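# Move glass flask from heating mantle to desk cork ring

## Task

Remove the round-bottom flask from the heating mantle and set it upright in a cork ring placed on the desk; the cork rings are found on the shelved bench by the window. The task fails if the flask ever touches the floor, if it breaks (a drop of more than a few centimetres or a hard knock will do that), or if the robot falls over or ends up tilted. At the end the gripper must have released the flask and the robot must have moved away, and the flask must stay in place without the robot holding it.

## Robot and tools

ROBOT. A wheeled base with a vertical column, a tilting head and two six-joint arms (left and right), each with a two-finger gripper. Folded, it measures 0.73 m long, 0.62 m wide and 1.88 m tall, its front 0.40 m ahead of the column. The base drives forward/back and turns in place; it cannot move sideways. Hands cannot reach the floor (lowest about 0.47 m up) and reach roughly 1 m from the shoulder, which sits 0.12 m ahead of the column and 1.46 m up.

FRAMES. Base frame: origin on the floor under the column between the drive wheels, x forward, y left, z up. left_hand and right_hand are reported in it: the point where the fingers meet (tips 8 mm further). The hand's z axis points along the fingers (quat_wxyz maps (0,0,1) onto it), its y axis along the opening. The odometry frame is the base frame at scene start; base_odometry counts wheel turns only, so slip shows up as travel. Heading is left-positive, -3.142 to 3.142.

execute_actions(actions, cameras). actions is a list holding one action or nothing (empty = just report state and images). An action may contain:
- base: exactly one key. translate_m = a relative straight drive in metres from where the base last measured itself, forward positive, -3 to 3. rotate_rad = a relative turn in place in radians, counter-clockwise (left) positive, -3.2 to 3.2.
- joints: a dictionary of absolute targets by joint name, each arm named separately (left_... and right_...). head_tilt_rad -0.61 to 1.308 (0 level, positive looks down). For each arm: joint1_rad -2.879 to 2.879, joint2_rad 0 to 3.141, joint3_rad 0 to 3.019, joint4_rad -1.692 to 1.57, joint5_rad -1.57 to 1.57 (positive swings hand to the robot's right), joint6_rad -2.094 to 2.094 (hand roll, positive clockwise seen from behind), gripper_m 0 to 0.093 = fingertip gap in metres. Done-tolerances: head 0.03; joints 1-6: 0.045, 0.14, 0.09, 0.055, 0.03, 0.035; gripper 0.003.
- speeds: optional caps for this action only, translate_m 0.05 to 0.8 m/s, rotate_rad 0.1 to 1 rad/s (maxima are the defaults). A base move needing over 8.667 s at its capped speed is rejected. Speeds do not affect arms.
All motions in an action start together. Unknown keys or out-of-range numbers cause rejection with no motion. cameras: list from cam_head_left, cam_head_right, cam_left_wrist, cam_right_wrist, nav_camera, all; omitted/null/["all"] gives every camera, [] none. Images come in the order given by the pictures line. Any omitted joint or base may still be chasing its previous target.

wait(seconds): 0 to 10 s, no new command, returns the same report. zoom_image(camera, region): region [x0, y0, x1, y1] in pixels of that camera's latest full 672x504 image, at most 504x504, origin top-left. finished_scene(scene): integer number of the current scene; irreversible, the goal must already hold.

ARM GEOMETRY (approximate). With left_joint1_rad -1.57 or right_joint1_rad 1.57 and joints 5, 6 at 0, the arm moves in a vertical plane facing forward, 0.23 m left/right of the column. Let a = j2 - 0.35, b = 1.05 + j2 - j3, c = b - j4 (c = 1.57 means fingers straight down). Hand ahead = 0.12 + 0.39 sin a + 0.38 cos b + 0.25 cos c; up = 1.46 + 0.39 cos a - 0.38 sin b - 0.25 sin c. Example: j2, j3, j4 = 0.93, 0.78, 0.14 gives 0.60 m ahead, 1.21 m up. Real hands sit up to ~5 cm lower and nearer the column (about 12 cm under heavy or far loads); trust the reported hand position (1-3 cm error). Loads with fingers down: 3.2 kg near 0.4 m ahead; 2 kg to 0.6 m; 1 kg to 0.8 m at 0.9-1.2 m height; 0.3 kg to 0.6 m at 0.65-1.6 m. A grip holds roughly 2-6 kg.

GRIPPER. Fingers 7 cm long; outside width is opening +1 cm at tips, +5 cm at base. Body 10 cm wide, 7 cm thick; wrist camera protrudes 11 cm on one side. To grasp, command a gap narrower than the object; off_target is then expected. A reported opening staying 0.002 m or more above target means something is held.

RESULT LINES. base_status / joint_status: done, off_target (resting short, may still push), contact_stop (base only, wheel stalled; back off 0.05 m before retrying or turning), time_out (target dropped or clamped to a nearby value), joint command not followed / not_followed (self-collision check withheld arm targets; reverse the offending joints by at least 0.05 rad or move the other arm). on_its_own lists uncommanded behaviour; held at is the held target. turned_by_wheels vs turned_by_imu differing by over ~4% and 0.05 rad means a collision or slip. base_tilt in degrees (forward/right positive); a forward drop of 0.5 degrees during a move means leaning back: reverse 0.05 m. motor_effort (wheels only, percent, bracket = peak). wheel_motors_off = 1 after about 3 s of hard pushing cuts wheel power for 2 s. Also joint torques and motor temperatures per arm.

CAUTIONS. Small target changes (under ~0.03 rad, 0.08 for joints 2, 3) may not move anything. Approach contacts gently in ~0.05 rad steps from your last target. Blocked arms keep pushing and heat up (worst with joint 5 turned far); resend reported positions to relax, noting a held load then sags. At 100 °C an arm drops everything, so watch MOTOR HOT warnings. Never let the arms strike or press each other, especially near the centre line. Tables 0.30-1.20 m high can hit the column. Loose objects may get nudged occasionally. Keep the flask low over surfaces, never dropped or bumped, release it fully supported, then pull clear.

Each tool is called after "Request:" as a command line: name --argument value for each argument, lists and objects as JSON in quotes; but a table of rows of numbers goes row by row, as --pt "numbers of a row", without its own name.

## Session

Request:
execute_actions --actions '[{"joints":{"head_tilt_rad":0.4}}]'

Scene clock: 0.83 s.
Joint torques (N m, as the arm reports them, + toward a larger angle): left_arm=[-0.24 -8.43 -0.35 -1.08 -0.03 -0.02] | right_arm=[-0.85 -6.21 -0.89 -1.43  0.01 -0.04]
Motor temperatures (°C, as the motors report them): left_arm=[24 23 22 25 24 24] | right_arm=[25 27 22 26 25 23]
base_odometry: x=+0.000 y=+0.000 heading=+0.000 (m, m, rad; odometry frame)
turned_by_wheels: +0.000 (rad since the last result)
turned_by_imu: +0.000 (rad since the last result)
base_tilt: forward=-0.2 right=-0.4 (deg)
base_status: not commanded
joint_positions: head_tilt_rad=+0.419 left_joint1_rad=-1.566 left_joint2_rad=+0.856 left_joint3_rad=+0.407 left_joint4_rad=-0.976 left_joint5_rad=+0.013 left_joint6_rad=-0.090 left_gripper_m=+0.095 right_joint1_rad=+1.579 right_joint2_rad=+0.912 right_joint3_rad=+0.389 right_joint4_rad=-0.938 right_joint5_rad=-0.043 right_joint6_rad=+0.044 right_gripper_m=+0.094
joint_status: all done
wheel_motors_off: 0
motor_effort: left_wheel=+1(0) right_wheel=+0(1) (%)
left_hand: x=+0.1473 y=+0.2233 z=+1.2588 quat_wxyz=(+0.435, +0.045, -0.899, -0.015) (m; base frame)
right_hand: x=+0.1324 y=-0.2165 z=+1.2538 quat_wxyz=(+0.452, -0.026, -0.891, -0.011) (m; base frame)
pictures: cam_head_left, cam_head_right, cam_left_wrist, cam_right_wrist, nav_camera
camera_calibration (this result's frames):
cam_head_left: T_world_to_cam=[[0.0595234, -0.998126, 0.0141678, 0.00449067], [-0.390603, -0.0363503, -0.919841, 1.43634], [0.918633, 0.0492181, -0.392035, 0.486732], [0, 0, 0, 1]] pos_world=[0.113643, 0.0327375, 1.51196]
cam_head_right: T_world_to_cam=[[0.06498, -0.997856, -0.00787272, -0.0422685], [-0.408393, -0.0193943, -0.9126, 1.43067], [0.91049, 0.0625159, -0.408777, 0.5179], [0, 0, 0, 1]] pos_world=[0.115476, -0.0468082, 1.517]
Images, in order (width x height): cam_head_left 672x504, cam_head_right 672x504, cam_left_wrist 672x504, cam_right_wrist 672x504, nav_camera 672x504.

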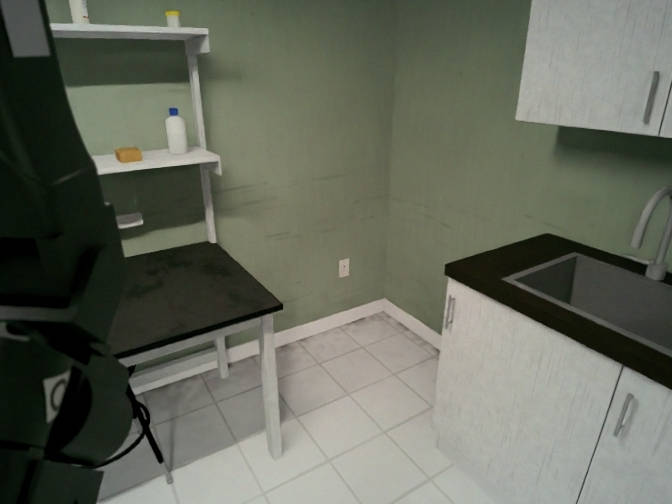

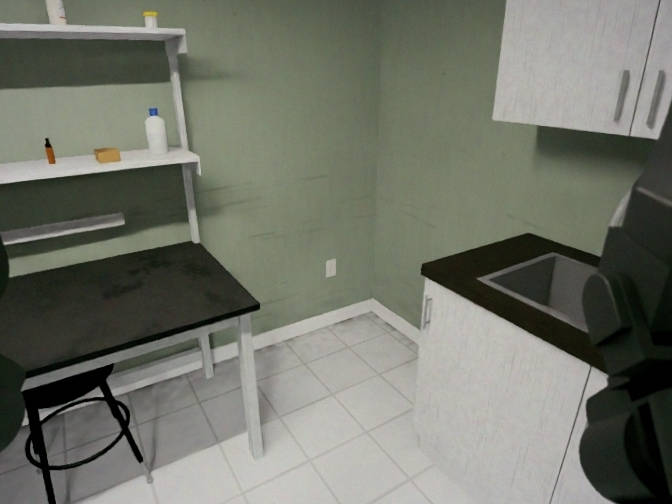

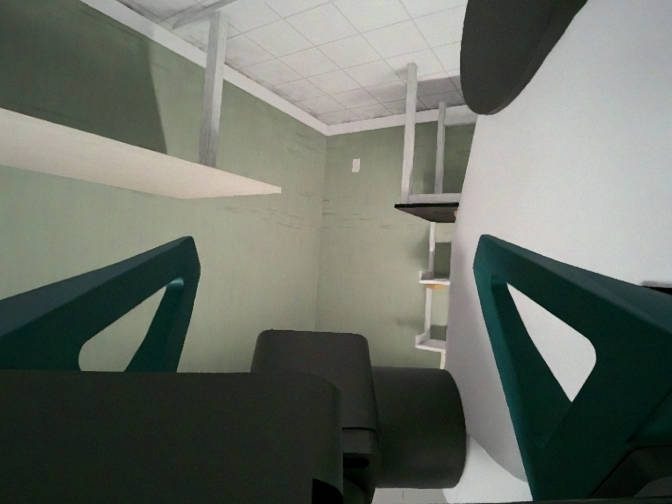

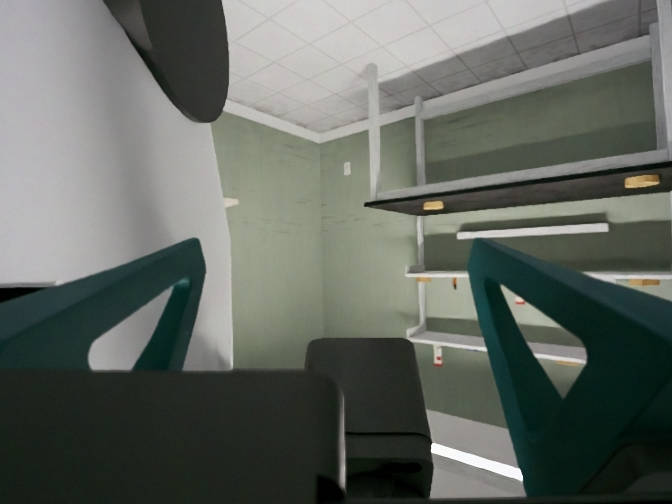

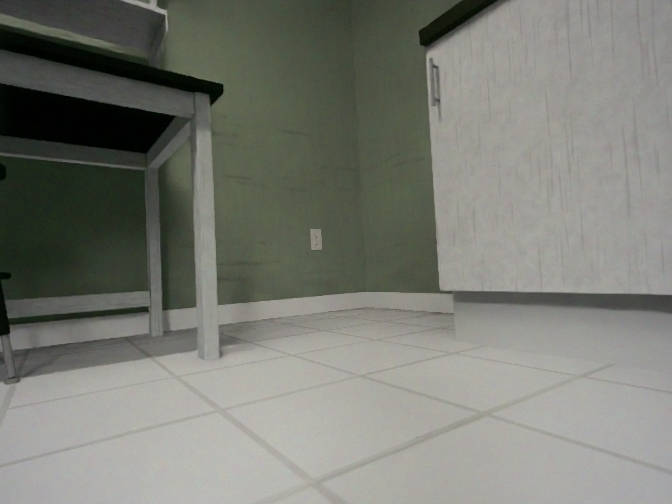

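Request:
execute_actions --actions '[{"base":{"rotate_rad":1.1}}]' --cameras '["cam_head_left","cam_head_right"]'

Request:
execute_actions --actions '[{"base":{"rotate_rad":1.1}}]' --cameras '["cam_head_left","cam_head_right"]'

Request:
execute_actions --actions '[{"base":{"rotate_rad":1.1}}]' --cameras '["cam_head_left","cam_head_right"]'

Request:
execute_actions --actions '[{"base":{"rotate_rad":1.1}}]' --cameras '["cam_head_left","cam_head_right"]'

Scene clock: 9.00 s.
Joint torques (N m, as the arm reports them, + toward a larger angle): left_arm=[ 0.03 -7.71 -0.28 -1.03 -0.04 -0.02] | right_arm=[-0.9  -6.33 -0.9  -1.41  0.01 -0.04]
Motor temperatures (°C, as the motors report them): left_arm=[24 23 22 25 24 24] | right_arm=[25 27 22 26 25 23]
base_odometry: x=+0.000 y=+0.000 heading=+1.099 (m, m, rad; odometry frame)
turned_by_wheels: +1.099 (rad since the last result)
turned_by_imu: +1.082 (rad since the last result)
base_tilt: forward=-0.1 right=-0.4 (deg)
base_status: done
joint_positions: head_tilt_rad=+0.419 left_joint1_rad=-1.566 left_joint2_rad=+0.856 left_joint3_rad=+0.407 left_joint4_rad=-0.976 left_joint5_rad=+0.013 left_joint6_rad=-0.090 left_gripper_m=+0.095 right_joint1_rad=+1.579 right_joint2_rad=+0.912 right_joint3_rad=+0.389 right_joint4_rad=-0.938 right_joint5_rad=-0.043 right_joint6_rad=+0.044 right_gripper_m=+0.094
joint_status: not commanded
wheel_motors_off: 0
motor_effort: left_wheel=-2(44) right_wheel=+3(42) (%)
left_hand: x=+0.1473 y=+0.2233 z=+1.2588 quat_wxyz=(+0.435, +0.045, -0.899, -0.015) (m; base frame)
right_hand: x=+0.1324 y=-0.2165 z=+1.2538 quat_wxyz=(+0.452, -0.026, -0.891, -0.011) (m; base frame)
pictures: cam_head_left, cam_head_right
camera_calibration (this result's frames):
cam_head_left: T_world_to_cam=[[0.0595216, -0.998126, 0.0141755, 0.00447896], [-0.390484, -0.0363503, -0.919892, 1.43641], [0.918683, 0.0492181, -0.391916, 0.486547], [0, 0, 0, 1]] pos_world=[0.113646, 0.0327375, 1.51196]
cam_head_right: T_world_to_cam=[[0.064981, -0.997856, -0.00786435, -0.0422815], [-0.408275, -0.0193943, -0.912653, 1.43074], [0.910543, 0.0625159, -0.40866, 0.517717], [0, 0, 0, 1]] pos_world=[0.115479, -0.0468082, 1.51701]
Images, in order (width x height): cam_head_left 672x504, cam_head_right 672x504.

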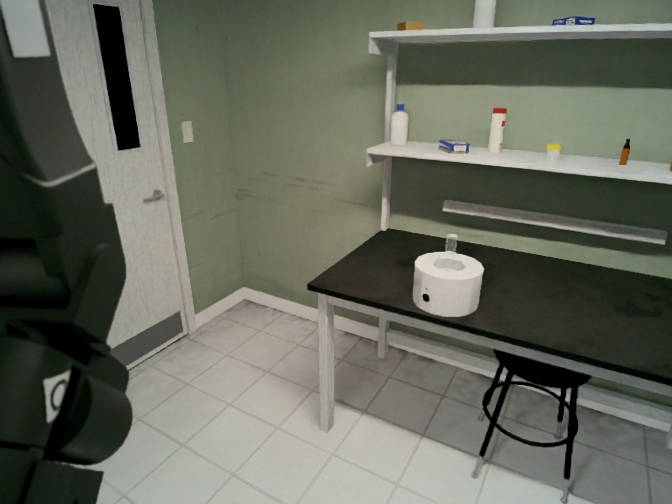

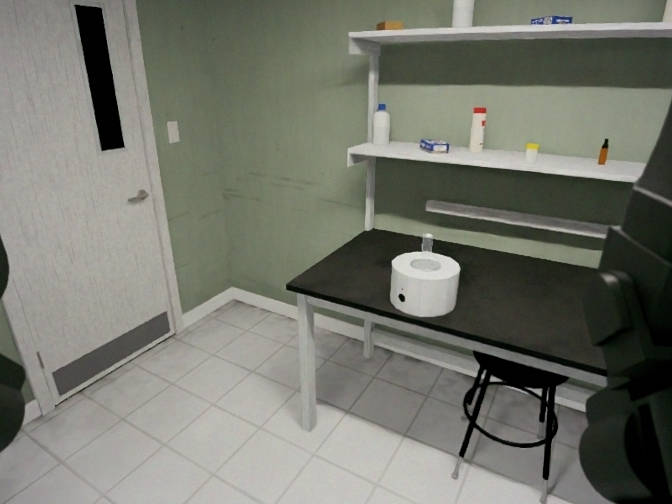

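Scene clock: 11.47 s.
Joint torques (N m, as the arm reports them, + toward a larger angle): left_arm=[-0.1  -7.57 -0.27 -1.08 -0.04 -0.04] | right_arm=[-0.9  -6.07 -0.96 -1.4   0.01 -0.04]
Motor temperatures (°C, as the motors report them): left_arm=[24 23 22 25 24 24] | right_arm=[25 27 22 26 25 23]
base_odometry: x=+0.000 y=+0.000 heading=+2.198 (m, m, rad; odometry frame)
turned_by_wheels: +1.099 (rad since the last result)
turned_by_imu: +1.087 (rad since the last result)
base_tilt: forward=-0.2 right=-0.4 (deg)
base_status: done
joint_positions: head_tilt_rad=+0.419 left_joint1_rad=-1.566 left_joint2_rad=+0.856 left_joint3_rad=+0.407 left_joint4_rad=-0.976 left_joint5_rad=+0.013 left_joint6_rad=-0.090 left_gripper_m=+0.095 right_joint1_rad=+1.579 right_joint2_rad=+0.912 right_joint3_rad=+0.389 right_joint4_rad=-0.938 right_joint5_rad=-0.043 right_joint6_rad=+0.044 right_gripper_m=+0.094
joint_status: not commanded
wheel_motors_off: 0
motor_effort: left_wheel=-2(30) right_wheel=+3(31) (%)
left_hand: x=+0.1473 y=+0.2233 z=+1.2588 quat_wxyz=(+0.435, +0.045, -0.899, -0.015) (m; base frame)
right_hand: x=+0.1324 y=-0.2165 z=+1.2538 quat_wxyz=(+0.452, -0.026, -0.891, -0.011) (m; base frame)
pictures: cam_head_left, cam_head_right
camera_calibration (this result's frames):
cam_head_left: T_world_to_cam=[[0.0595211, -0.998126, 0.0141775, 0.00447586], [-0.390453, -0.0363503, -0.919905, 1.43643], [0.918697, 0.0492181, -0.391885, 0.486499], [0, 0, 0, 1]] pos_world=[0.113647, 0.0327375, 1.51197]
cam_head_right: T_world_to_cam=[[0.0649812, -0.997856, -0.00786214, -0.0422849], [-0.408244, -0.0193943, -0.912667, 1.43076], [0.910557, 0.0625159, -0.408629, 0.517669], [0, 0, 0, 1]] pos_world=[0.11548, -0.0468082, 1.51701]
Images, in order (width x height): cam_head_left 672x504, cam_head_right 672x504.

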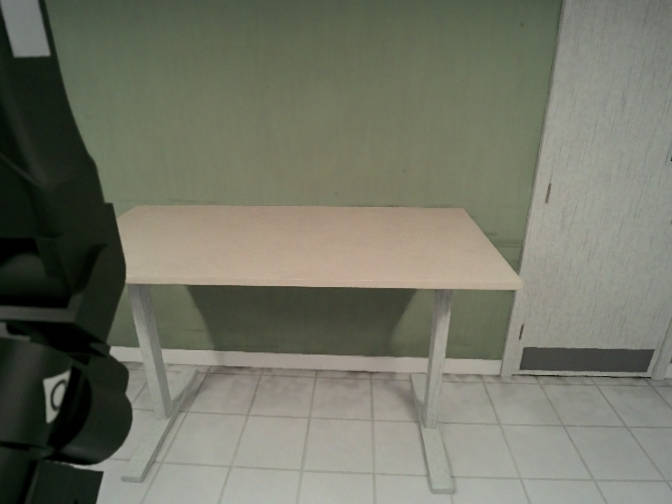

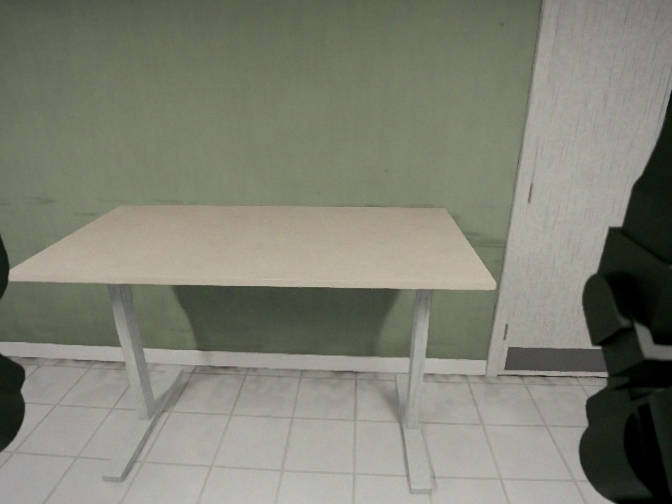

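Scene clock: 13.93 s.
Joint torques (N m, as the arm reports them, + toward a larger angle): left_arm=[-0.3  -8.51 -0.24 -1.08 -0.06 -0.02] | right_arm=[-0.92 -6.16 -0.9  -1.42  0.01 -0.02]
Motor temperatures (°C, as the motors report them): left_arm=[24 23 22 25 24 24] | right_arm=[25 27 22 26 25 23]
base_odometry: x=+0.000 y=+0.000 heading=-2.986 (m, m, rad; odometry frame)
turned_by_wheels: +1.099 (rad since the last result)
turned_by_imu: +1.087 (rad since the last result)
base_tilt: forward=-0.1 right=-0.4 (deg)
base_status: done
joint_positions: head_tilt_rad=+0.419 left_joint1_rad=-1.566 left_joint2_rad=+0.856 left_joint3_rad=+0.407 left_joint4_rad=-0.976 left_joint5_rad=+0.013 left_joint6_rad=-0.090 left_gripper_m=+0.095 right_joint1_rad=+1.579 right_joint2_rad=+0.912 right_joint3_rad=+0.389 right_joint4_rad=-0.938 right_joint5_rad=-0.043 right_joint6_rad=+0.044 right_gripper_m=+0.094
joint_status: not commanded
wheel_motors_off: 0
motor_effort: left_wheel=-3(31) right_wheel=+3(31) (%)
left_hand: x=+0.1473 y=+0.2233 z=+1.2588 quat_wxyz=(+0.435, +0.045, -0.899, -0.015) (m; base frame)
right_hand: x=+0.1324 y=-0.2165 z=+1.2538 quat_wxyz=(+0.452, -0.026, -0.891, -0.011) (m; base frame)
pictures: cam_head_left, cam_head_right
camera_calibration (this result's frames):
cam_head_left: T_world_to_cam=[[0.0595208, -0.998126, 0.0141788, 0.00447387], [-0.390433, -0.0363503, -0.919913, 1.43644], [0.918705, 0.0492181, -0.391865, 0.486467], [0, 0, 0, 1]] pos_world=[0.113648, 0.0327375, 1.51197]
cam_head_right: T_world_to_cam=[[0.0649814, -0.997856, -0.00786072, -0.0422871], [-0.408224, -0.0193943, -0.912676, 1.43077], [0.910566, 0.0625159, -0.408609, 0.517638], [0, 0, 0, 1]] pos_world=[0.115481, -0.0468082, 1.51701]
Images, in order (width x height): cam_head_left 672x504, cam_head_right 672x504.

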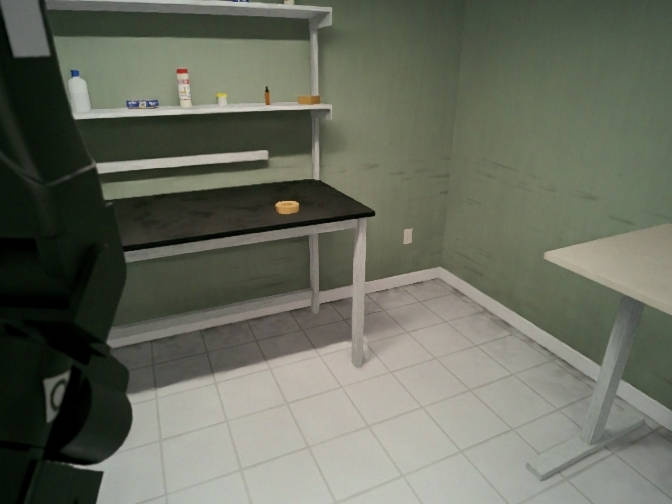

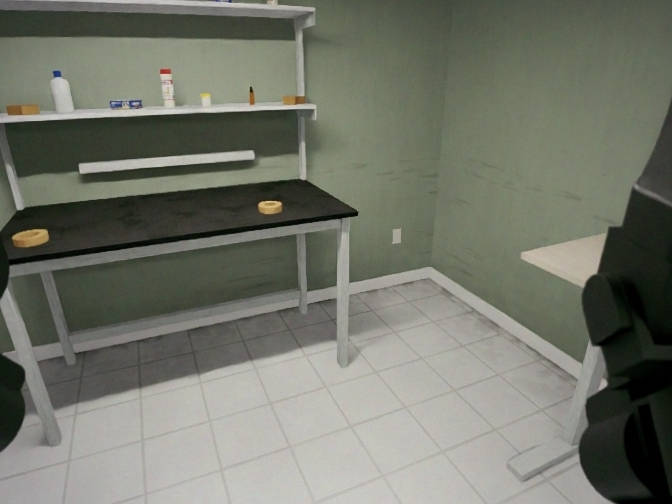

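Scene clock: 16.50 s.
Joint torques (N m, as the arm reports them, + toward a larger angle): left_arm=[-0.13 -7.95 -0.33 -1.   -0.06 -0.04] | right_arm=[-0.94 -6.22 -0.95 -1.44  0.02 -0.03]
Motor temperatures (°C, as the motors report them): left_arm=[24 23 22 25 24 24] | right_arm=[25 27 22 26 25 23]
base_odometry: x=+0.000 y=+0.000 heading=-1.887 (m, m, rad; odometry frame)
turned_by_wheels: +1.099 (rad since the last result)
turned_by_imu: +1.087 (rad since the last result)
base_tilt: forward=-0.2 right=-0.4 (deg)
base_status: done
joint_positions: head_tilt_rad=+0.419 left_joint1_rad=-1.566 left_joint2_rad=+0.856 left_joint3_rad=+0.407 left_joint4_rad=-0.976 left_joint5_rad=+0.013 left_joint6_rad=-0.090 left_gripper_m=+0.095 right_joint1_rad=+1.579 right_joint2_rad=+0.912 right_joint3_rad=+0.389 right_joint4_rad=-0.938 right_joint5_rad=-0.043 right_joint6_rad=+0.044 right_gripper_m=+0.095
joint_status: not commanded
wheel_motors_off: 0
motor_effort: left_wheel=-4(29) right_wheel=+3(30) (%)
left_hand: x=+0.1473 y=+0.2233 z=+1.2588 quat_wxyz=(+0.435, +0.045, -0.899, -0.015) (m; base frame)
right_hand: x=+0.1324 y=-0.2165 z=+1.2538 quat_wxyz=(+0.452, -0.026, -0.891, -0.011) (m; base frame)
pictures: cam_head_left, cam_head_right
camera_calibration (this result's frames):
cam_head_left: T_world_to_cam=[[0.0595206, -0.998126, 0.0141799, 0.0044723], [-0.390417, -0.0363503, -0.91992, 1.43645], [0.918712, 0.0492181, -0.391849, 0.486442], [0, 0, 0, 1]] pos_world=[0.113648, 0.0327375, 1.51197]
cam_head_right: T_world_to_cam=[[0.0649816, -0.997856, -0.00785959, -0.0422888], [-0.408208, -0.0193943, -0.912683, 1.43078], [0.910573, 0.0625159, -0.408593, 0.517613], [0, 0, 0, 1]] pos_world=[0.115481, -0.0468082, 1.51701]
Images, in order (width x height): cam_head_left 672x504, cam_head_right 672x504.

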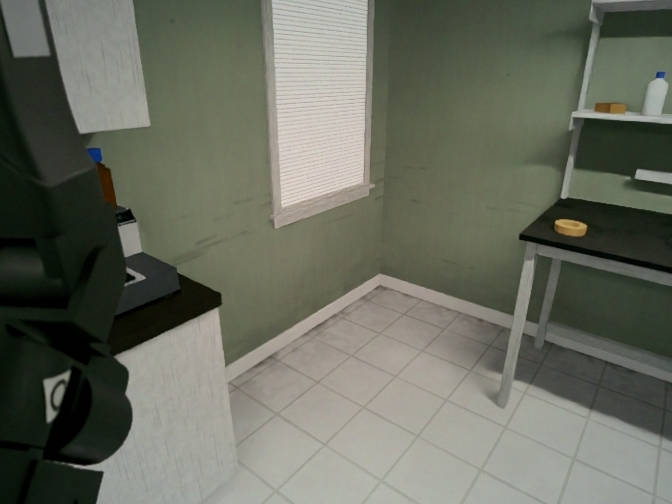

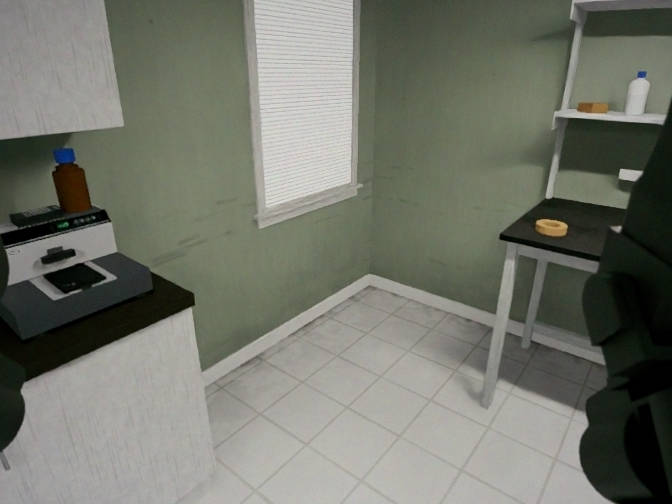

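Request:
execute_actions --actions '[{"base":{"rotate_rad":-0.55},"joints":{"left_joint2_rad":1.39,"left_joint3_rad":1.3,"left_joint4_rad":-0.39,"left_joint6_rad":0,"head_tilt_rad":0.7}}]' --cameras '[]'

Request:
execute_actions --actions '[{"base":{"translate_m":1.2}}]' --cameras '["cam_head_left","cam_head_right","cam_left_wrist"]'

Scene clock: 25.10 s.
Joint torques (N m, as the arm reports them, + toward a larger angle): left_arm=[  0.09 -19.63   3.45   0.49  -0.03   0.1 ] | right_arm=[-0.96 -6.17 -0.93 -1.42  0.02 -0.03]
Motor temperatures (°C, as the motors report them): left_arm=[24 23 22 25 24 24] | right_arm=[25 27 22 26 25 23]
base_odometry: x=+0.000 y=+0.000 heading=-2.436 (m, m, rad; odometry frame)
turned_by_wheels: -0.549 (rad since the last result)
turned_by_imu: -0.546 (rad since the last result)
base_tilt: forward=-0.2 right=-0.4 (deg)
base_status: done
joint_positions: head_tilt_rad=+0.703 left_joint1_rad=-1.566 left_joint2_rad=+1.385 left_joint3_rad=+1.305 left_joint4_rad=-0.388 left_joint5_rad=+0.013 left_joint6_rad=-0.009 left_gripper_m=+0.095 right_joint1_rad=+1.579 right_joint2_rad=+0.912 right_joint3_rad=+0.389 right_joint4_rad=-0.938 right_joint5_rad=-0.043 right_joint6_rad=+0.044 right_gripper_m=+0.095
joint_status: all done
wheel_motors_off: 0
motor_effort: left_wheel=-1(27) right_wheel=-4(26) (%)
left_hand: x=+0.6328 y=+0.2255 z=+1.0608 quat_wxyz=(-0.027, +0.005, -1.000, +0.004) (m; base frame)
right_hand: x=+0.1324 y=-0.2165 z=+1.2538 quat_wxyz=(+0.452, -0.026, -0.891, -0.011) (m; base frame)
pictures: none
No camera images: the call's "cameras" was empty. Leave "cameras" out to get every camera's image.

Scene clock: 28.63 s.
Joint torques (N m, as the arm reports them, + toward a larger angle): left_arm=[ -0.04 -19.3    3.9    0.4   -0.05   0.07] | right_arm=[-0.92 -6.16 -0.98 -1.41  0.01 -0.03]
Motor temperatures (°C, as the motors report them): left_arm=[24 24 22 25 24 24] | right_arm=[25 27 22 26 25 23]
base_odometry: x=-0.913 y=-0.779 heading=-2.434 (m, m, rad; odometry frame)
turned_by_wheels: +0.002 (rad since the last result)
turned_by_imu: +0.001 (rad since the last result)
base_tilt: forward=-0.2 right=-0.4 (deg)
base_status: done
joint_positions: head_tilt_rad=+0.703 left_joint1_rad=-1.566 left_joint2_rad=+1.385 left_joint3_rad=+1.297 left_joint4_rad=-0.388 left_joint5_rad=+0.013 left_joint6_rad=-0.009 left_gripper_m=+0.095 right_joint1_rad=+1.579 right_joint2_rad=+0.912 right_joint3_rad=+0.389 right_joint4_rad=-0.938 right_joint5_rad=-0.043 right_joint6_rad=+0.044 right_gripper_m=+0.095
joint_status: not commanded
wheel_motors_off: 0
motor_effort: left_wheel=+1(68) right_wheel=-2(46) (%)
left_hand: x=+0.6283 y=+0.2255 z=+1.0594 quat_wxyz=(-0.024, +0.005, -1.000, +0.004) (m; base frame)
right_hand: x=+0.1324 y=-0.2165 z=+1.2538 quat_wxyz=(+0.452, -0.026, -0.891, -0.011) (m; base frame)
pictures: cam_head_left, cam_head_right, cam_left_wrist
camera_calibration (this result's frames):
cam_head_left: T_world_to_cam=[[0.0611073, -0.998126, -0.00310874, 0.0310174], [-0.633082, -0.0363503, -0.773231, 1.22268], [0.771669, 0.0492181, -0.634117, 0.866888], [0, 0, 0, 1]] pos_world=[0.103213, 0.0327375, 1.49522]
cam_head_right: T_world_to_cam=[[0.0601581, -0.997856, -0.0257948, -0.0144274], [-0.648125, -0.0193943, -0.761287, 1.20963], [0.759154, 0.0625159, -0.647902, 0.893719], [0, 0, 0, 1]] pos_world=[0.106388, -0.0468082, 1.49955]
cam_left_wrist: T_world_to_cam=[[0.00260273, -0.999909, 0.0132001, 0.212866], [-0.835947, 0.00506873, 0.548786, -0.0545328], [-0.548803, -0.0124629, -0.835859, 1.35755], [0, 0, 0, 1]] pos_world=[0.698889, 0.230042, 1.16184]
Images, in order (width x height): cam_head_left 672x504, cam_head_right 672x504, cam_left_wrist 672x504.

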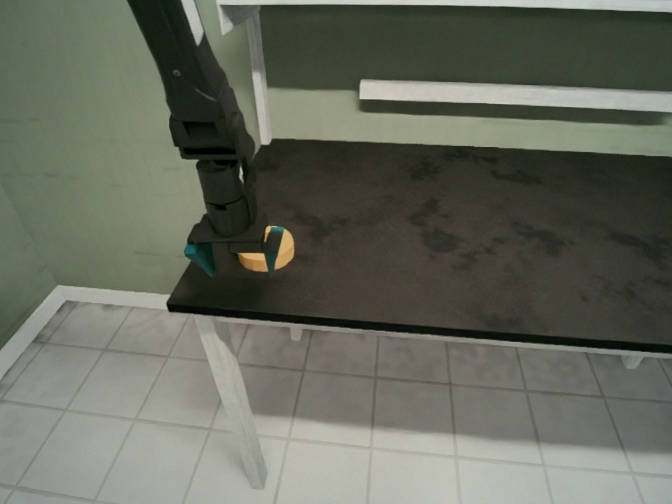

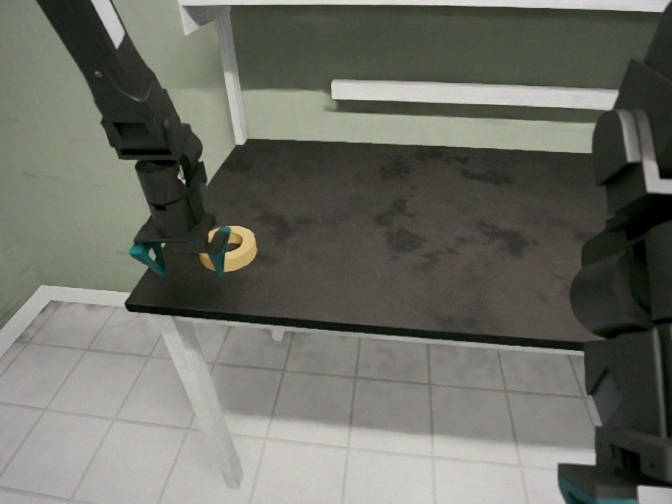

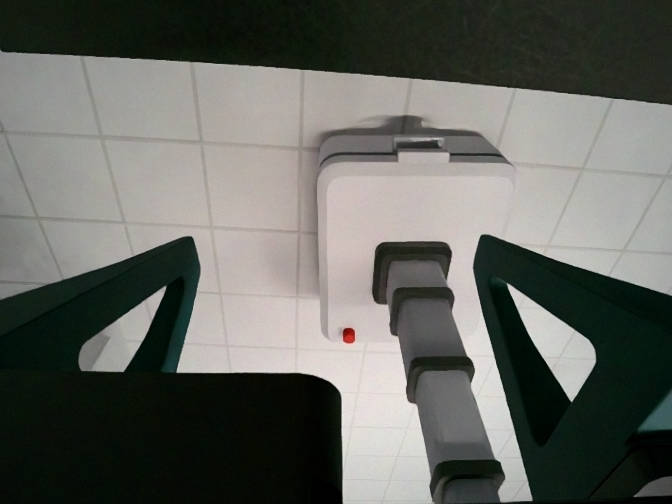

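Request:
execute_actions --actions '[{"base":{"translate_m":0.125},"joints":{"left_joint6_rad":1.57,"left_gripper_m":0.065,"left_joint2_rad":1.5,"left_joint4_rad":-0.32}}]' --cameras '["cam_head_right","cam_left_wrist"]'

Scene clock: 36.83 s.
Joint torques (N m, as the arm reports them, + toward a larger angle): left_arm=[ -0.07 -19.79   3.14   0.41   0.07   0.1 ] | right_arm=[-0.94 -6.29 -0.97 -1.43  0.01 -0.03]
Motor temperatures (°C, as the motors report them): left_arm=[24 25 23 25 24 24] | right_arm=[25 27 22 26 25 23]
base_odometry: x=-1.008 y=-0.861 heading=-2.433 (m, m, rad; odometry frame)
turned_by_wheels: +0.001 (rad since the last result)
turned_by_imu: +0.000 (rad since the last result)
base_tilt: forward=-0.2 right=-0.4 (deg)
base_status: done
joint_positions: head_tilt_rad=+0.704 left_joint1_rad=-1.566 left_joint2_rad=+1.504 left_joint3_rad=+1.292 left_joint4_rad=-0.325 left_joint5_rad=+0.013 left_joint6_rad=+1.561 left_gripper_m=+0.065 right_joint1_rad=+1.579 right_joint2_rad=+0.912 right_joint3_rad=+0.390 right_joint4_rad=-0.938 right_joint5_rad=-0.043 right_joint6_rad=+0.044 right_gripper_m=+0.095
joint_status: all done
wheel_motors_off: 0
motor_effort: left_wheel=+2(37) right_wheel=-2(42) (%)
left_hand: x=+0.5905 y=+0.2257 z=+1.0014 quat_wxyz=(+0.002, -0.703, -0.711, +0.007) (m; base frame)
right_hand: x=+0.1328 y=-0.2165 z=+1.2537 quat_wxyz=(+0.452, -0.026, -0.892, -0.011) (m; base frame)
pictures: cam_head_right, cam_left_wrist
camera_calibration (this result's frames):
cam_head_right: T_world_to_cam=[[0.0601548, -0.997856, -0.0258026, -0.0144152], [-0.648223, -0.0193943, -0.761203, 1.20951], [0.759071, 0.0625159, -0.648, 0.893874], [0, 0, 0, 1]] pos_world=[0.106383, -0.0468082, 1.49954]
cam_left_wrist: T_world_to_cam=[[-0.999834, -0.00447359, 0.0176705, 0.576694], [0.00662633, 0.813889, 0.580983, -0.766556], [-0.0169809, 0.581003, -0.813724, 0.818169], [0, 0, 0, 1]] pos_world=[0.595571, 0.151112, 1.10093]
Images, in order (width x height): cam_head_right 672x504, cam_left_wrist 672x504.

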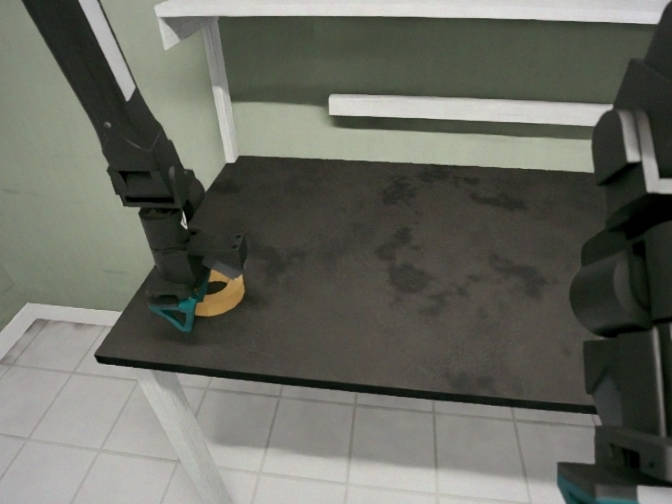

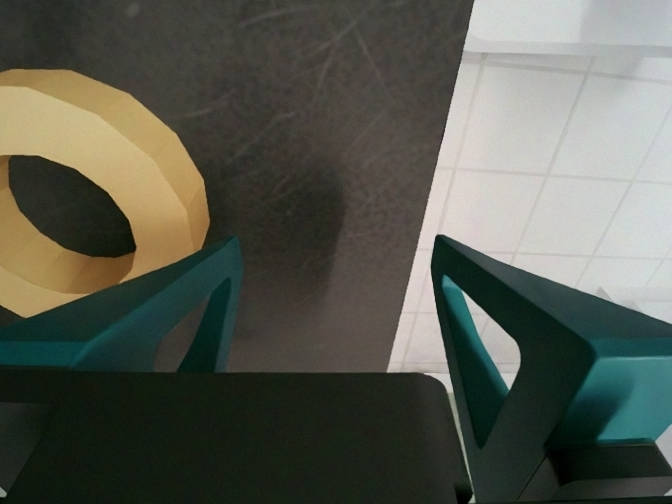

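Request:
execute_actions --actions '[{"base":{"translate_m":0.08},"joints":{"left_joint5_rad":-0.05,"left_joint2_rad":1.6,"left_joint3_rad":1.37,"left_joint4_rad":-0.27}}]' --cameras '["cam_left_wrist"]'

Scene clock: 44.80 s.
Joint torques (N m, as the arm reports them, + toward a larger angle): left_arm=[ -0.01 -18.71   2.96   0.48  -0.1    0.09] | right_arm=[-0.9  -6.29 -0.94 -1.42  0.01 -0.03]
Motor temperatures (°C, as the motors report them): left_arm=[24 25 23 25 24 24] | right_arm=[25 27 22 26 25 23]
base_odometry: x=-1.069 y=-0.913 heading=-2.432 (m, m, rad; odometry frame)
turned_by_wheels: +0.001 (rad since the last result)
turned_by_imu: +0.000 (rad since the last result)
base_tilt: forward=-0.2 right=-0.4 (deg)
base_status: done
joint_positions: head_tilt_rad=+0.704 left_joint1_rad=-1.566 left_joint2_rad=+1.587 left_joint3_rad=+1.365 left_joint4_rad=-0.275 left_joint5_rad=-0.047 left_joint6_rad=+1.561 left_gripper_m=+0.065 right_joint1_rad=+1.579 right_joint2_rad=+0.912 right_joint3_rad=+0.389 right_joint4_rad=-0.938 right_joint5_rad=-0.043 right_joint6_rad=+0.044 right_gripper_m=+0.095
joint_status: all done
wheel_motors_off: 0
motor_effort: left_wheel=+1(36) right_wheel=-1(39) (%)
left_hand: x=+0.6081 y=+0.2362 z=+0.9708 quat_wxyz=(+0.009, -0.702, -0.711, -0.028) (m; base frame)
right_hand: x=+0.1324 y=-0.2165 z=+1.2538 quat_wxyz=(+0.452, -0.026, -0.891, -0.011) (m; base frame)
pictures: cam_left_wrist
camera_calibration (this result's frames):
cam_left_wrist: T_world_to_cam=[[-0.999738, -0.00421242, -0.0224823, 0.633766], [-0.017411, 0.777589, 0.628532, -0.780406], [0.0148344, 0.628759, -0.777459, 0.721679], [0, 0, 0, 1]] pos_world=[0.609307, 0.155743, 1.06583]
Images, in order (width x height): cam_left_wrist 672x504.

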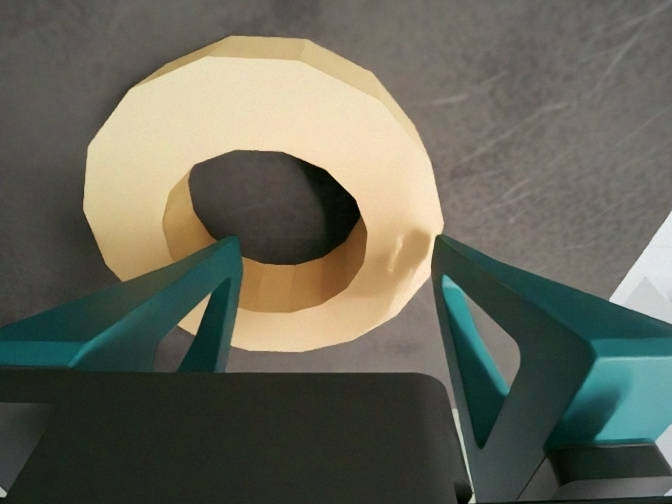

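Request:
execute_actions --actions '[{"base":{"translate_m":-0.022}}]' --cameras '[]'

Request:
execute_actions --actions '[{"joints":{"left_joint2_rad":1.68,"left_joint3_rad":1.42,"left_joint4_rad":-0.24}}]' --cameras '["cam_left_wrist","cam_head_right"]'

Scene clock: 49.63 s.
Joint torques (N m, as the arm reports them, + toward a larger angle): left_arm=[  0.09 -18.67   3.11   0.54  -0.07   0.09] | right_arm=[-0.95 -6.01 -0.69 -1.39  0.01 -0.03]
Motor temperatures (°C, as the motors report them): left_arm=[24 25 23 25 24 24] | right_arm=[25 27 22 26 25 23]
base_odometry: x=-1.052 y=-0.898 heading=-2.432 (m, m, rad; odometry frame)
turned_by_wheels: +0.000 (rad since the last result)
turned_by_imu: -0.001 (rad since the last result)
base_tilt: forward=-0.2 right=-0.4 (deg)
base_status: done
joint_positions: head_tilt_rad=+0.704 left_joint1_rad=-1.566 left_joint2_rad=+1.587 left_joint3_rad=+1.364 left_joint4_rad=-0.274 left_joint5_rad=-0.047 left_joint6_rad=+1.561 left_gripper_m=+0.065 right_joint1_rad=+1.579 right_joint2_rad=+0.912 right_joint3_rad=+0.386 right_joint4_rad=-0.938 right_joint5_rad=-0.043 right_joint6_rad=+0.044 right_gripper_m=+0.095
joint_status: not commanded
wheel_motors_off: 0
motor_effort: left_wheel=+0(31) right_wheel=+0(36) (%)
left_hand: x=+0.6074 y=+0.2362 z=+0.9703 quat_wxyz=(+0.009, -0.702, -0.711, -0.028) (m; base frame)
right_hand: x=+0.1305 y=-0.2165 z=+1.2545 quat_wxyz=(+0.454, -0.026, -0.891, -0.011) (m; base frame)
pictures: none
No camera images: the call's "cameras" was empty. Leave "cameras" out to get every camera's image.

Scene clock: 50.40 s.
Joint torques (N m, as the arm reports them, + toward a larger angle): left_arm=[ -0.26 -18.9    2.73   0.59  -0.09   0.08] | right_arm=[-0.88 -6.21 -0.72 -1.42  0.01 -0.03]
Motor temperatures (°C, as the motors report them): left_arm=[24 25 23 25 24 24] | right_arm=[25 27 22 26 25 23]
base_odometry: x=-1.052 y=-0.898 heading=-2.432 (m, m, rad; odometry frame)
turned_by_wheels: +0.000 (rad since the last result)
turned_by_imu: +0.000 (rad since the last result)
base_tilt: forward=-0.2 right=-0.4 (deg)
base_status: not commanded
joint_positions: head_tilt_rad=+0.704 left_joint1_rad=-1.566 left_joint2_rad=+1.666 left_joint3_rad=+1.418 left_joint4_rad=-0.243 left_joint5_rad=-0.047 left_joint6_rad=+1.561 left_gripper_m=+0.065 right_joint1_rad=+1.579 right_joint2_rad=+0.912 right_joint3_rad=+0.386 right_joint4_rad=-0.938 right_joint5_rad=-0.043 right_joint6_rad=+0.044 right_gripper_m=+0.095
joint_status: all done
wheel_motors_off: 0
motor_effort: left_wheel=+2(1) right_wheel=+0(1) (%)
left_hand: x=+0.6087 y=+0.2363 z=+0.9388 quat_wxyz=(+0.007, -0.702, -0.711, -0.030) (m; base frame)
right_hand: x=+0.1305 y=-0.2165 z=+1.2545 quat_wxyz=(+0.454, -0.026, -0.891, -0.011) (m; base frame)
pictures: cam_head_right, cam_left_wrist
camera_calibration (this result's frames):
cam_head_right: T_world_to_cam=[[0.0601472, -0.997856, -0.0258204, -0.0143874], [-0.648448, -0.0193943, -0.761012, 1.20922], [0.758879, 0.0625159, -0.648224, 0.89423], [0, 0, 0, 1]] pos_world=[0.106371, -0.0468082, 1.49952]
cam_left_wrist: T_world_to_cam=[[-0.999604, -0.00418851, -0.0278212, 0.638529], [-0.0207491, 0.777581, 0.62844, -0.758258], [0.019001, 0.628769, -0.77736, 0.694049], [0, 0, 0, 1]] pos_world=[0.609355, 0.155885, 1.03381]
Images, in order (width x height): cam_head_right 672x504, cam_left_wrist 672x504.

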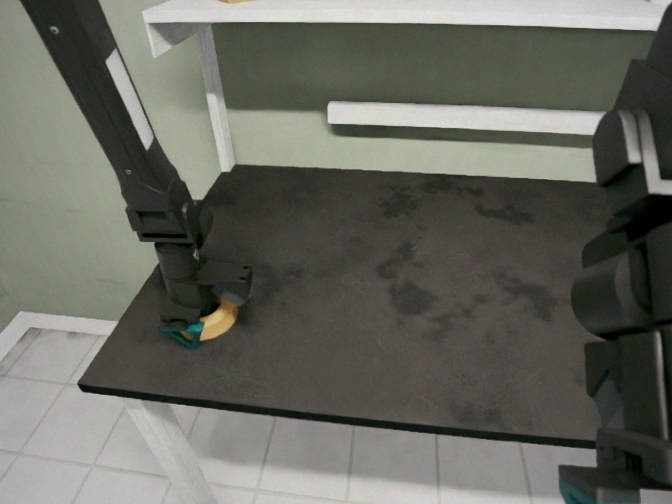

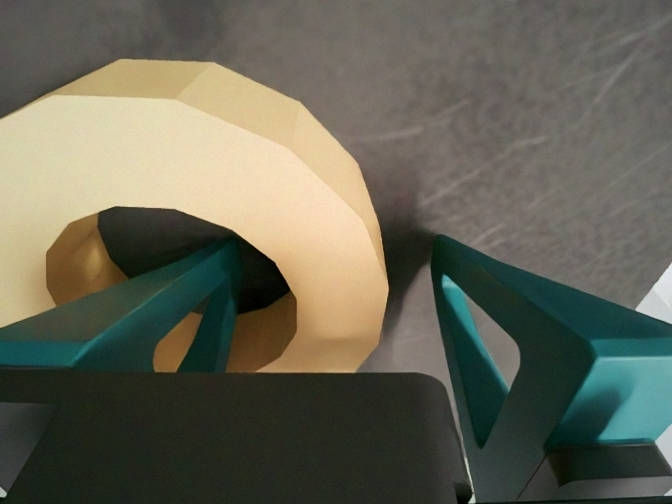

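Slightly deeper, close, lift.

Request:
execute_actions --actions '[{"joints":{"left_joint2_rad":1.71,"left_joint3_rad":1.44}}]' --cameras '[]'

Request:
execute_actions --actions '[{"joints":{"left_gripper_m":0.0}}]' --cameras '[]'

Request:
execute_actions --actions '[{"joints":{"left_joint2_rad":1.1,"left_joint3_rad":1.0,"left_joint4_rad":-0.4,"left_joint5_rad":0}}]' --cameras '["cam_left_wrist","cam_head_right"]'

Scene clock: 55.60 s.
Joint torques (N m, as the arm reports them, + toward a larger angle): left_arm=[ -0.44 -17.18   3.36   0.51  -0.09   0.06] | right_arm=[-0.88 -6.17 -0.72 -1.44  0.01 -0.03]
Motor temperatures (°C, as the motors report them): left_arm=[24 25 23 25 24 24] | right_arm=[25 27 22 26 25 23]
base_odometry: x=-1.052 y=-0.898 heading=-2.432 (m, m, rad; odometry frame)
turned_by_wheels: +0.000 (rad since the last result)
turned_by_imu: -0.001 (rad since the last result)
base_tilt: forward=-0.2 right=-0.4 (deg)
base_status: not commanded
joint_positions: head_tilt_rad=+0.704 left_joint1_rad=-1.566 left_joint2_rad=+1.675 left_joint3_rad=+1.429 left_joint4_rad=-0.243 left_joint5_rad=-0.047 left_joint6_rad=+1.561 left_gripper_m=+0.065 right_joint1_rad=+1.579 right_joint2_rad=+0.912 right_joint3_rad=+0.386 right_joint4_rad=-0.938 right_joint5_rad=-0.043 right_joint6_rad=+0.044 right_gripper_m=+0.095
joint_status: all done
wheel_motors_off: 0
motor_effort: left_wheel=+0(2) right_wheel=+0(0) (%)
left_hand: x=+0.6102 y=+0.2363 z=+0.9355 quat_wxyz=(+0.006, -0.702, -0.711, -0.030) (m; base frame)
right_hand: x=+0.1305 y=-0.2165 z=+1.2545 quat_wxyz=(+0.454, -0.026, -0.891, -0.011) (m; base frame)
pictures: none
No camera images: the call's "cameras" was empty. Leave "cameras" out to get every camera's image.

Scene clock: 56.23 s.
Joint torques (N m, as the arm reports them, + toward a larger angle): left_arm=[ -0.28 -17.03   3.31   0.48  -0.05   0.08] | right_arm=[-0.91 -6.37 -0.74 -1.43  0.01 -0.03]
Motor temperatures (°C, as the motors report them): left_arm=[24 25 23 25 24 24] | right_arm=[25 27 22 26 25 23]
base_odometry: x=-1.052 y=-0.898 heading=-2.432 (m, m, rad; odometry frame)
turned_by_wheels: +0.000 (rad since the last result)
turned_by_imu: +0.000 (rad since the last result)
base_tilt: forward=-0.2 right=-0.4 (deg)
base_status: not commanded
joint_positions: head_tilt_rad=+0.704 left_joint1_rad=-1.566 left_joint2_rad=+1.675 left_joint3_rad=+1.429 left_joint4_rad=-0.246 left_joint5_rad=-0.048 left_joint6_rad=+1.563 left_gripper_m=+0.023 right_joint1_rad=+1.579 right_joint2_rad=+0.912 right_joint3_rad=+0.386 right_joint4_rad=-0.938 right_joint5_rad=-0.043 right_joint6_rad=+0.044 right_gripper_m=+0.095
joint_status: left_gripper_m off_target (ended at +0.023, target +0.000)
wheel_motors_off: 0
motor_effort: left_wheel=-2(0) right_wheel=+0(1) (%)
left_hand: x=+0.6095 y=+0.2365 z=+0.9355 quat_wxyz=(+0.008, -0.703, -0.711, -0.029) (m; base frame)
right_hand: x=+0.1305 y=-0.2165 z=+1.2545 quat_wxyz=(+0.454, -0.026, -0.891, -0.011) (m; base frame)
pictures: none
No camera images: the call's "cameras" was empty. Leave "cameras" out to get every camera's image.

Scene clock: 57.57 s.
Joint torques (N m, as the arm reports them, + toward a larger angle): left_arm=[ -0.22 -15.47   3.65   0.39   0.17   0.06] | right_arm=[-0.96 -6.21 -0.71 -1.42  0.01 -0.03]
Motor temperatures (°C, as the motors report them): left_arm=[24 25 23 25 24 24] | right_arm=[25 27 22 26 25 23]
base_odometry: x=-1.052 y=-0.898 heading=-2.432 (m, m, rad; odometry frame)
turned_by_wheels: +0.000 (rad since the last result)
turned_by_imu: +0.000 (rad since the last result)
base_tilt: forward=-0.2 right=-0.4 (deg)
base_status: not commanded
joint_positions: head_tilt_rad=+0.704 left_joint1_rad=-1.565 left_joint2_rad=+1.081 left_joint3_rad=+1.000 left_joint4_rad=-0.402 left_joint5_rad=-0.003 left_joint6_rad=+1.563 left_gripper_m=+0.023 right_joint1_rad=+1.579 right_joint2_rad=+0.912 right_joint3_rad=+0.386 right_joint4_rad=-0.938 right_joint5_rad=-0.043 right_joint6_rad=+0.044 right_gripper_m=+0.095
joint_status: all done
wheel_motors_off: 0
motor_effort: left_wheel=+1(1) right_wheel=+0(1) (%)
left_hand: x=+0.5554 y=+0.2278 z=+1.1510 quat_wxyz=(-0.012, -0.703, -0.711, -0.017) (m; base frame)
right_hand: x=+0.1305 y=-0.2165 z=+1.2545 quat_wxyz=(+0.454, -0.026, -0.891, -0.011) (m; base frame)
pictures: cam_head_right, cam_left_wrist
camera_calibration (this result's frames):
cam_head_right: T_world_to_cam=[[0.0601472, -0.997856, -0.0258204, -0.0143874], [-0.648448, -0.0193943, -0.761012, 1.20922], [0.758879, 0.0625159, -0.648224, 0.89423], [0, 0, 0, 1]] pos_world=[0.106371, -0.0468082, 1.49952]
cam_left_wrist: T_world_to_cam=[[-0.999356, -0.00296587, -0.0357463, 0.599886], [-0.0236093, 0.804649, 0.593281, -0.850174], [0.0270036, 0.593743, -0.804202, 0.899813], [0, 0, 0, 1]] pos_world=[0.555129, 0.151613, 1.24947]
Images, in order (width x height): cam_head_right 672x504, cam_left_wrist 672x504.

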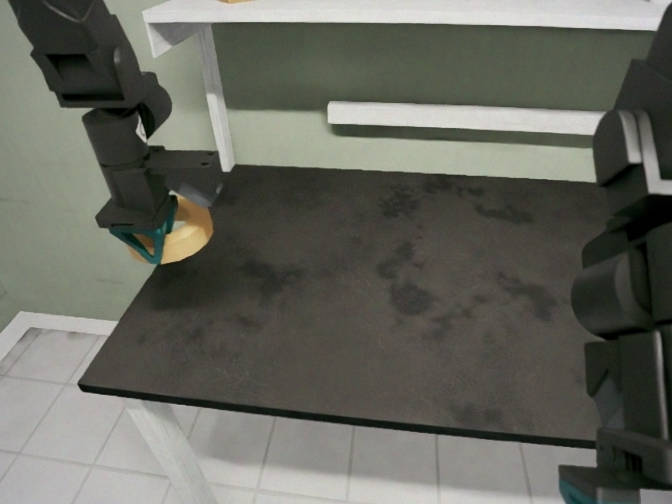

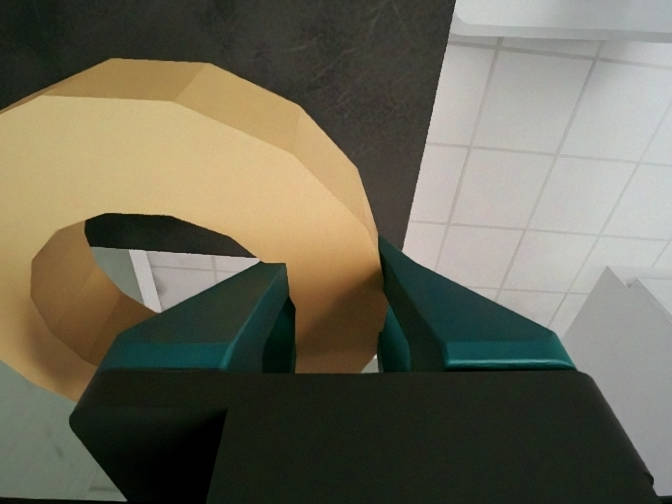

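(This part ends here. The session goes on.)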